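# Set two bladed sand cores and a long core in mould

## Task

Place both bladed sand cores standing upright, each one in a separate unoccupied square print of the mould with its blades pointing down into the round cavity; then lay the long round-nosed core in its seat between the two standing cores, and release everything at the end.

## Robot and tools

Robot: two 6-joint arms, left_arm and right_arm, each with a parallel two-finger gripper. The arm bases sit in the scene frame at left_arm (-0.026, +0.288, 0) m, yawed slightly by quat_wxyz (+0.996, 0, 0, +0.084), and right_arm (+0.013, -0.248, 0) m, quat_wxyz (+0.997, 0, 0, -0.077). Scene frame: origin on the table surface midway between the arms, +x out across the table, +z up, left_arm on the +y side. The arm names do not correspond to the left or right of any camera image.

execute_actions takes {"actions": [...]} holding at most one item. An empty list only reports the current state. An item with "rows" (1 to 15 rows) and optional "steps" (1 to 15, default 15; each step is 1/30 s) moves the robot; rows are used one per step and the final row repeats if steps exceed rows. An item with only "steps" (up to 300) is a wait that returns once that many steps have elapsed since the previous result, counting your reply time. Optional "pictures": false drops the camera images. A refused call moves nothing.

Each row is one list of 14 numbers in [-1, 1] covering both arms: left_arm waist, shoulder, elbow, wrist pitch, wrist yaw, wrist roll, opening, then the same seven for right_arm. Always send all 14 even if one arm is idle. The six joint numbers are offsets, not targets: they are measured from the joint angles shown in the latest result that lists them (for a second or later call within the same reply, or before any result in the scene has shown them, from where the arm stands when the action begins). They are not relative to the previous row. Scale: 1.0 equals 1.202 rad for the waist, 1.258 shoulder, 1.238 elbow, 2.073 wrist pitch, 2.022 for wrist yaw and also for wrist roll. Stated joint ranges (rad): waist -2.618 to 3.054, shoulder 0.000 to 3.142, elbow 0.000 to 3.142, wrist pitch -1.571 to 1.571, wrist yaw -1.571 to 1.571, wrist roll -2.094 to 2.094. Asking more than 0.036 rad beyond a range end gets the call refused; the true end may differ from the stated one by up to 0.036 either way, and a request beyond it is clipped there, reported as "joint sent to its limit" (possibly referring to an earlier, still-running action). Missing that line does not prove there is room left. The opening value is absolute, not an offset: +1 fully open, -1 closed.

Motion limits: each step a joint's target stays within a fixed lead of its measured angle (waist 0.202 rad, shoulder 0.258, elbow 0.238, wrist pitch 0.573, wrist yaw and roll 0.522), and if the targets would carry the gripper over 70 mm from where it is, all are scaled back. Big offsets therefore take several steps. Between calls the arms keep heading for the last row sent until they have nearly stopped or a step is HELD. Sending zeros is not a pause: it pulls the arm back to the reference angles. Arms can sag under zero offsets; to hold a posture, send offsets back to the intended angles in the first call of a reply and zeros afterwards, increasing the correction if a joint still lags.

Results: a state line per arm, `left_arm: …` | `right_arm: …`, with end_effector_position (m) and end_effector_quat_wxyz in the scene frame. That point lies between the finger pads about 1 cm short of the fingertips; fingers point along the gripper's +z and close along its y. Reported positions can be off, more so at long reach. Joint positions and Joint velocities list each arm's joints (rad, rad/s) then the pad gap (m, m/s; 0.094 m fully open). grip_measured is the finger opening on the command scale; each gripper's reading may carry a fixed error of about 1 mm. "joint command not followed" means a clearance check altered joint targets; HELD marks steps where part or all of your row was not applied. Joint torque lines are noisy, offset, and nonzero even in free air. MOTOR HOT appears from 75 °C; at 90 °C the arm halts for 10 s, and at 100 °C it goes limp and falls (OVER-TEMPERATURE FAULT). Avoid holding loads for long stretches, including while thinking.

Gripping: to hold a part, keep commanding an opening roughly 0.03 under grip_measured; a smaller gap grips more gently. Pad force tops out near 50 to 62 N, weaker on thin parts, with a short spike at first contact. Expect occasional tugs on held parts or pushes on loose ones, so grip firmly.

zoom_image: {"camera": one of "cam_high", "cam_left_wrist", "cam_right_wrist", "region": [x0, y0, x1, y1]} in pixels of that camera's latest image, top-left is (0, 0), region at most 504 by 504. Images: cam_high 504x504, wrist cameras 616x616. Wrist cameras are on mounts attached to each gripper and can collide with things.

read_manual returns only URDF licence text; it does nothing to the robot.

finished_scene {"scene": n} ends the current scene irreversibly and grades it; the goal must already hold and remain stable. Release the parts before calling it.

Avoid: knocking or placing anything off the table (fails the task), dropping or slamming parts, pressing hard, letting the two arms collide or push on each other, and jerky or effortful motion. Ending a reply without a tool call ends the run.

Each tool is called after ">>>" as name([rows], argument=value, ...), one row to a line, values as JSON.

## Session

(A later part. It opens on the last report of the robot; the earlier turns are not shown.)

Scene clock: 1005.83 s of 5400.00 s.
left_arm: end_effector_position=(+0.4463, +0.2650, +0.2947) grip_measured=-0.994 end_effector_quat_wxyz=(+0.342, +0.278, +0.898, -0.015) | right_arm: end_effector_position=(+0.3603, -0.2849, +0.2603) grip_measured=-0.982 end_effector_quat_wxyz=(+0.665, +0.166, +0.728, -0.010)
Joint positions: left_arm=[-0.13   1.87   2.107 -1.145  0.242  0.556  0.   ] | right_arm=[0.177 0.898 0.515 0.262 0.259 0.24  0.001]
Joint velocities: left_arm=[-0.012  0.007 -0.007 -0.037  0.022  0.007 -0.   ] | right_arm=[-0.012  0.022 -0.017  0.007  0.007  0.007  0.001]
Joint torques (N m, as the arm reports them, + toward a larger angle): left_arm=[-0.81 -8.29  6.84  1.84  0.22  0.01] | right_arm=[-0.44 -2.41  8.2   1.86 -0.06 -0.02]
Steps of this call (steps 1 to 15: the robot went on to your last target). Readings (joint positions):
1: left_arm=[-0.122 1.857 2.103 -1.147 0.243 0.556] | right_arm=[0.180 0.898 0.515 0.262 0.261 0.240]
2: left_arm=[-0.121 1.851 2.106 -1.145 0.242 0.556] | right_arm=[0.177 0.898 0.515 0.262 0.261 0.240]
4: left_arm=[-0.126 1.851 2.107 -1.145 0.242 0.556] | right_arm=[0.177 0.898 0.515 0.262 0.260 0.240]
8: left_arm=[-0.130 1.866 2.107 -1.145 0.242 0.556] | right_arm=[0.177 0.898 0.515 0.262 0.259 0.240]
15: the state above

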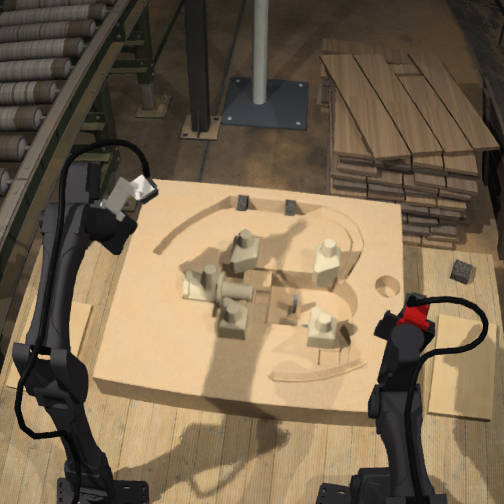

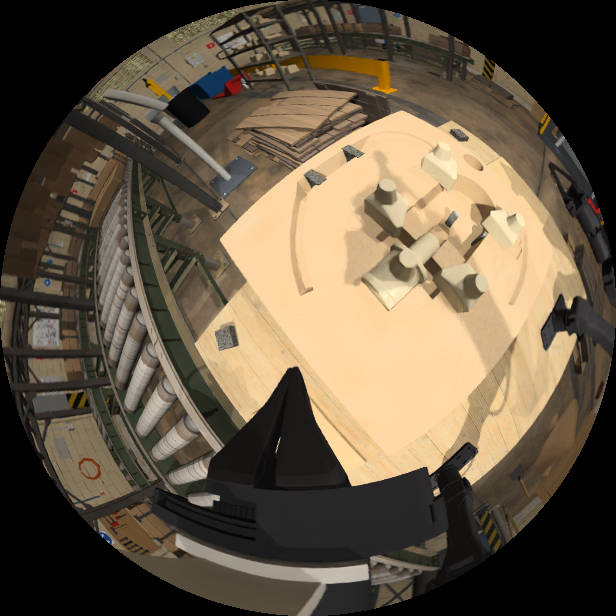

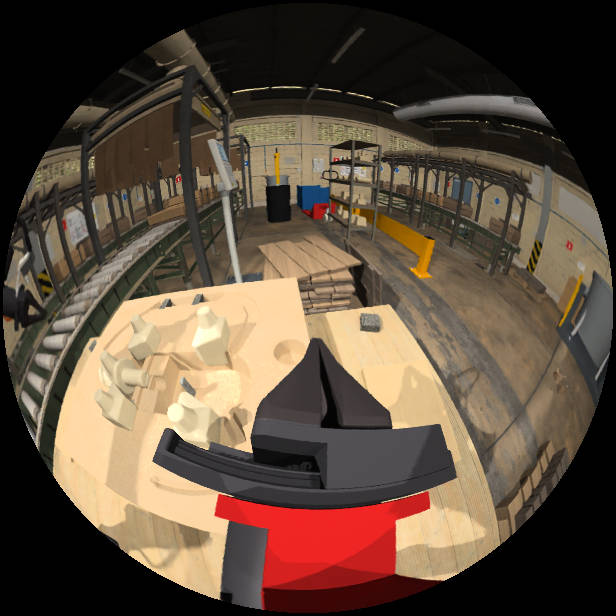

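>>> execute_actions(actions=[])

Scene clock: 1023.47 s of 5400.00 s.
left_arm: end_effector_position=(+0.4463, +0.2650, +0.2947) grip_measured=-0.994 end_effector_quat_wxyz=(+0.342, +0.278, +0.898, -0.015) | right_arm: end_effector_position=(+0.3603, -0.2849, +0.2603) grip_measured=-0.982 end_effector_quat_wxyz=(+0.665, +0.166, +0.728, -0.010)
Joint positions: left_arm=[-0.13   1.87   2.107 -1.145  0.242  0.556  0.   ] | right_arm=[0.177 0.898 0.515 0.262 0.259 0.24  0.001]
Joint velocities: left_arm=[-0.002 -0.012  0.002  0.007  0.037 -0.007  0.   ] | right_arm=[ 0.007  0.027  0.012 -0.007  0.037 -0.051  0.001]
Joint torques (N m, as the arm reports them, + toward a larger angle): left_arm=[-0.83 -8.41  6.9   1.8   0.25  0.01] | right_arm=[-0.5  -2.36  8.2   1.87 -0.08  0.01]
Steps of this call (steps 1 to 15: the robot went on to your last target; steps 16 to 90: nothing new was sent; then 14.63 s passed at rest). Readings (joint positions):
1: left_arm=[-0.130 1.870 2.107 -1.145 0.242 0.556] | right_arm=[0.177 0.898 0.515 0.262 0.259 0.240]
2: left_arm=[-0.130 1.870 2.107 -1.145 0.242 0.556] | right_arm=[0.177 0.898 0.515 0.262 0.259 0.240]
4: left_arm=[-0.130 1.870 2.107 -1.145 0.242 0.556] | right_arm=[0.177 0.898 0.515 0.262 0.259 0.240]
8: left_arm=[-0.130 1.870 2.107 -1.145 0.242 0.556] | right_arm=[0.177 0.898 0.515 0.262 0.259 0.240]
90: the state above
All arms were judged still, so your last target was given up. Only a new action makes them travel on or press farther. Fingers that are still opening or closing keep moving.

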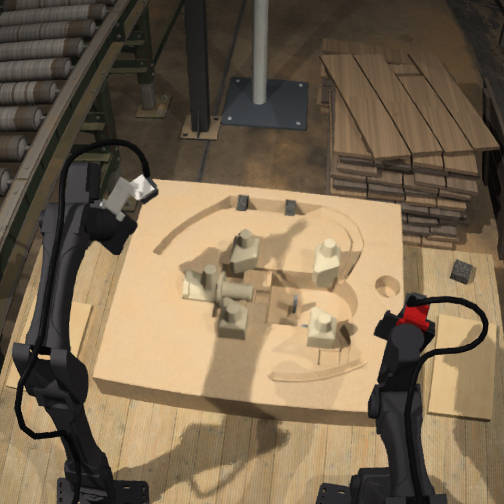

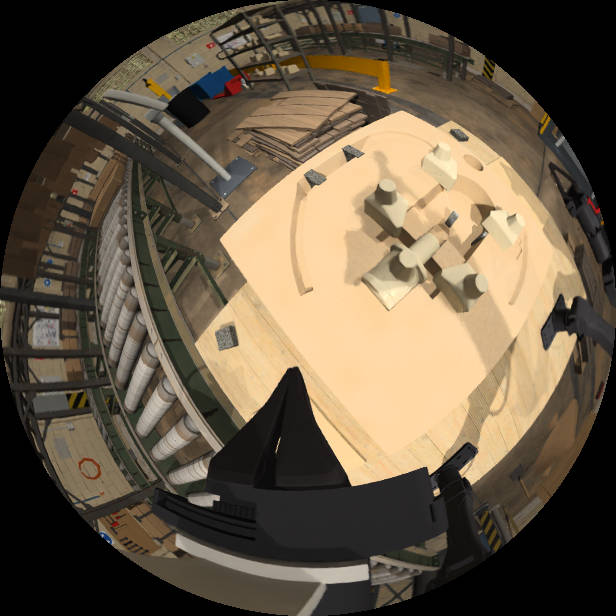

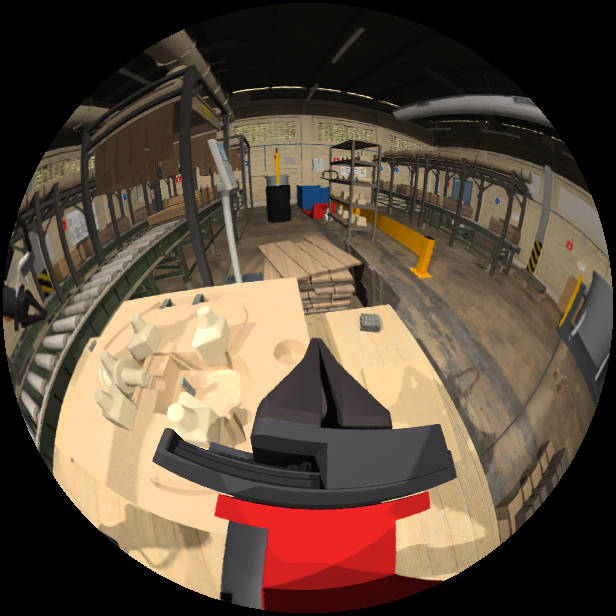

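>>> zoom_image(camera="cam_high", region=[165, 215, 375, 375])

>>> finished_scene(scene=1)

Region (165, 215, 375, 375) of cam_high's 504x504 image, scaled by 2.400, with more detail than that image has; it fills the top 384 rows of this view, and the rest is white.

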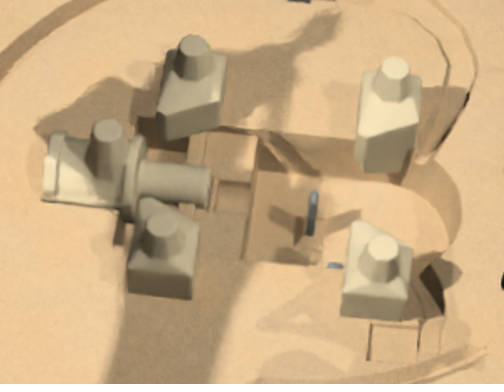

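The scene is finished: the task was done.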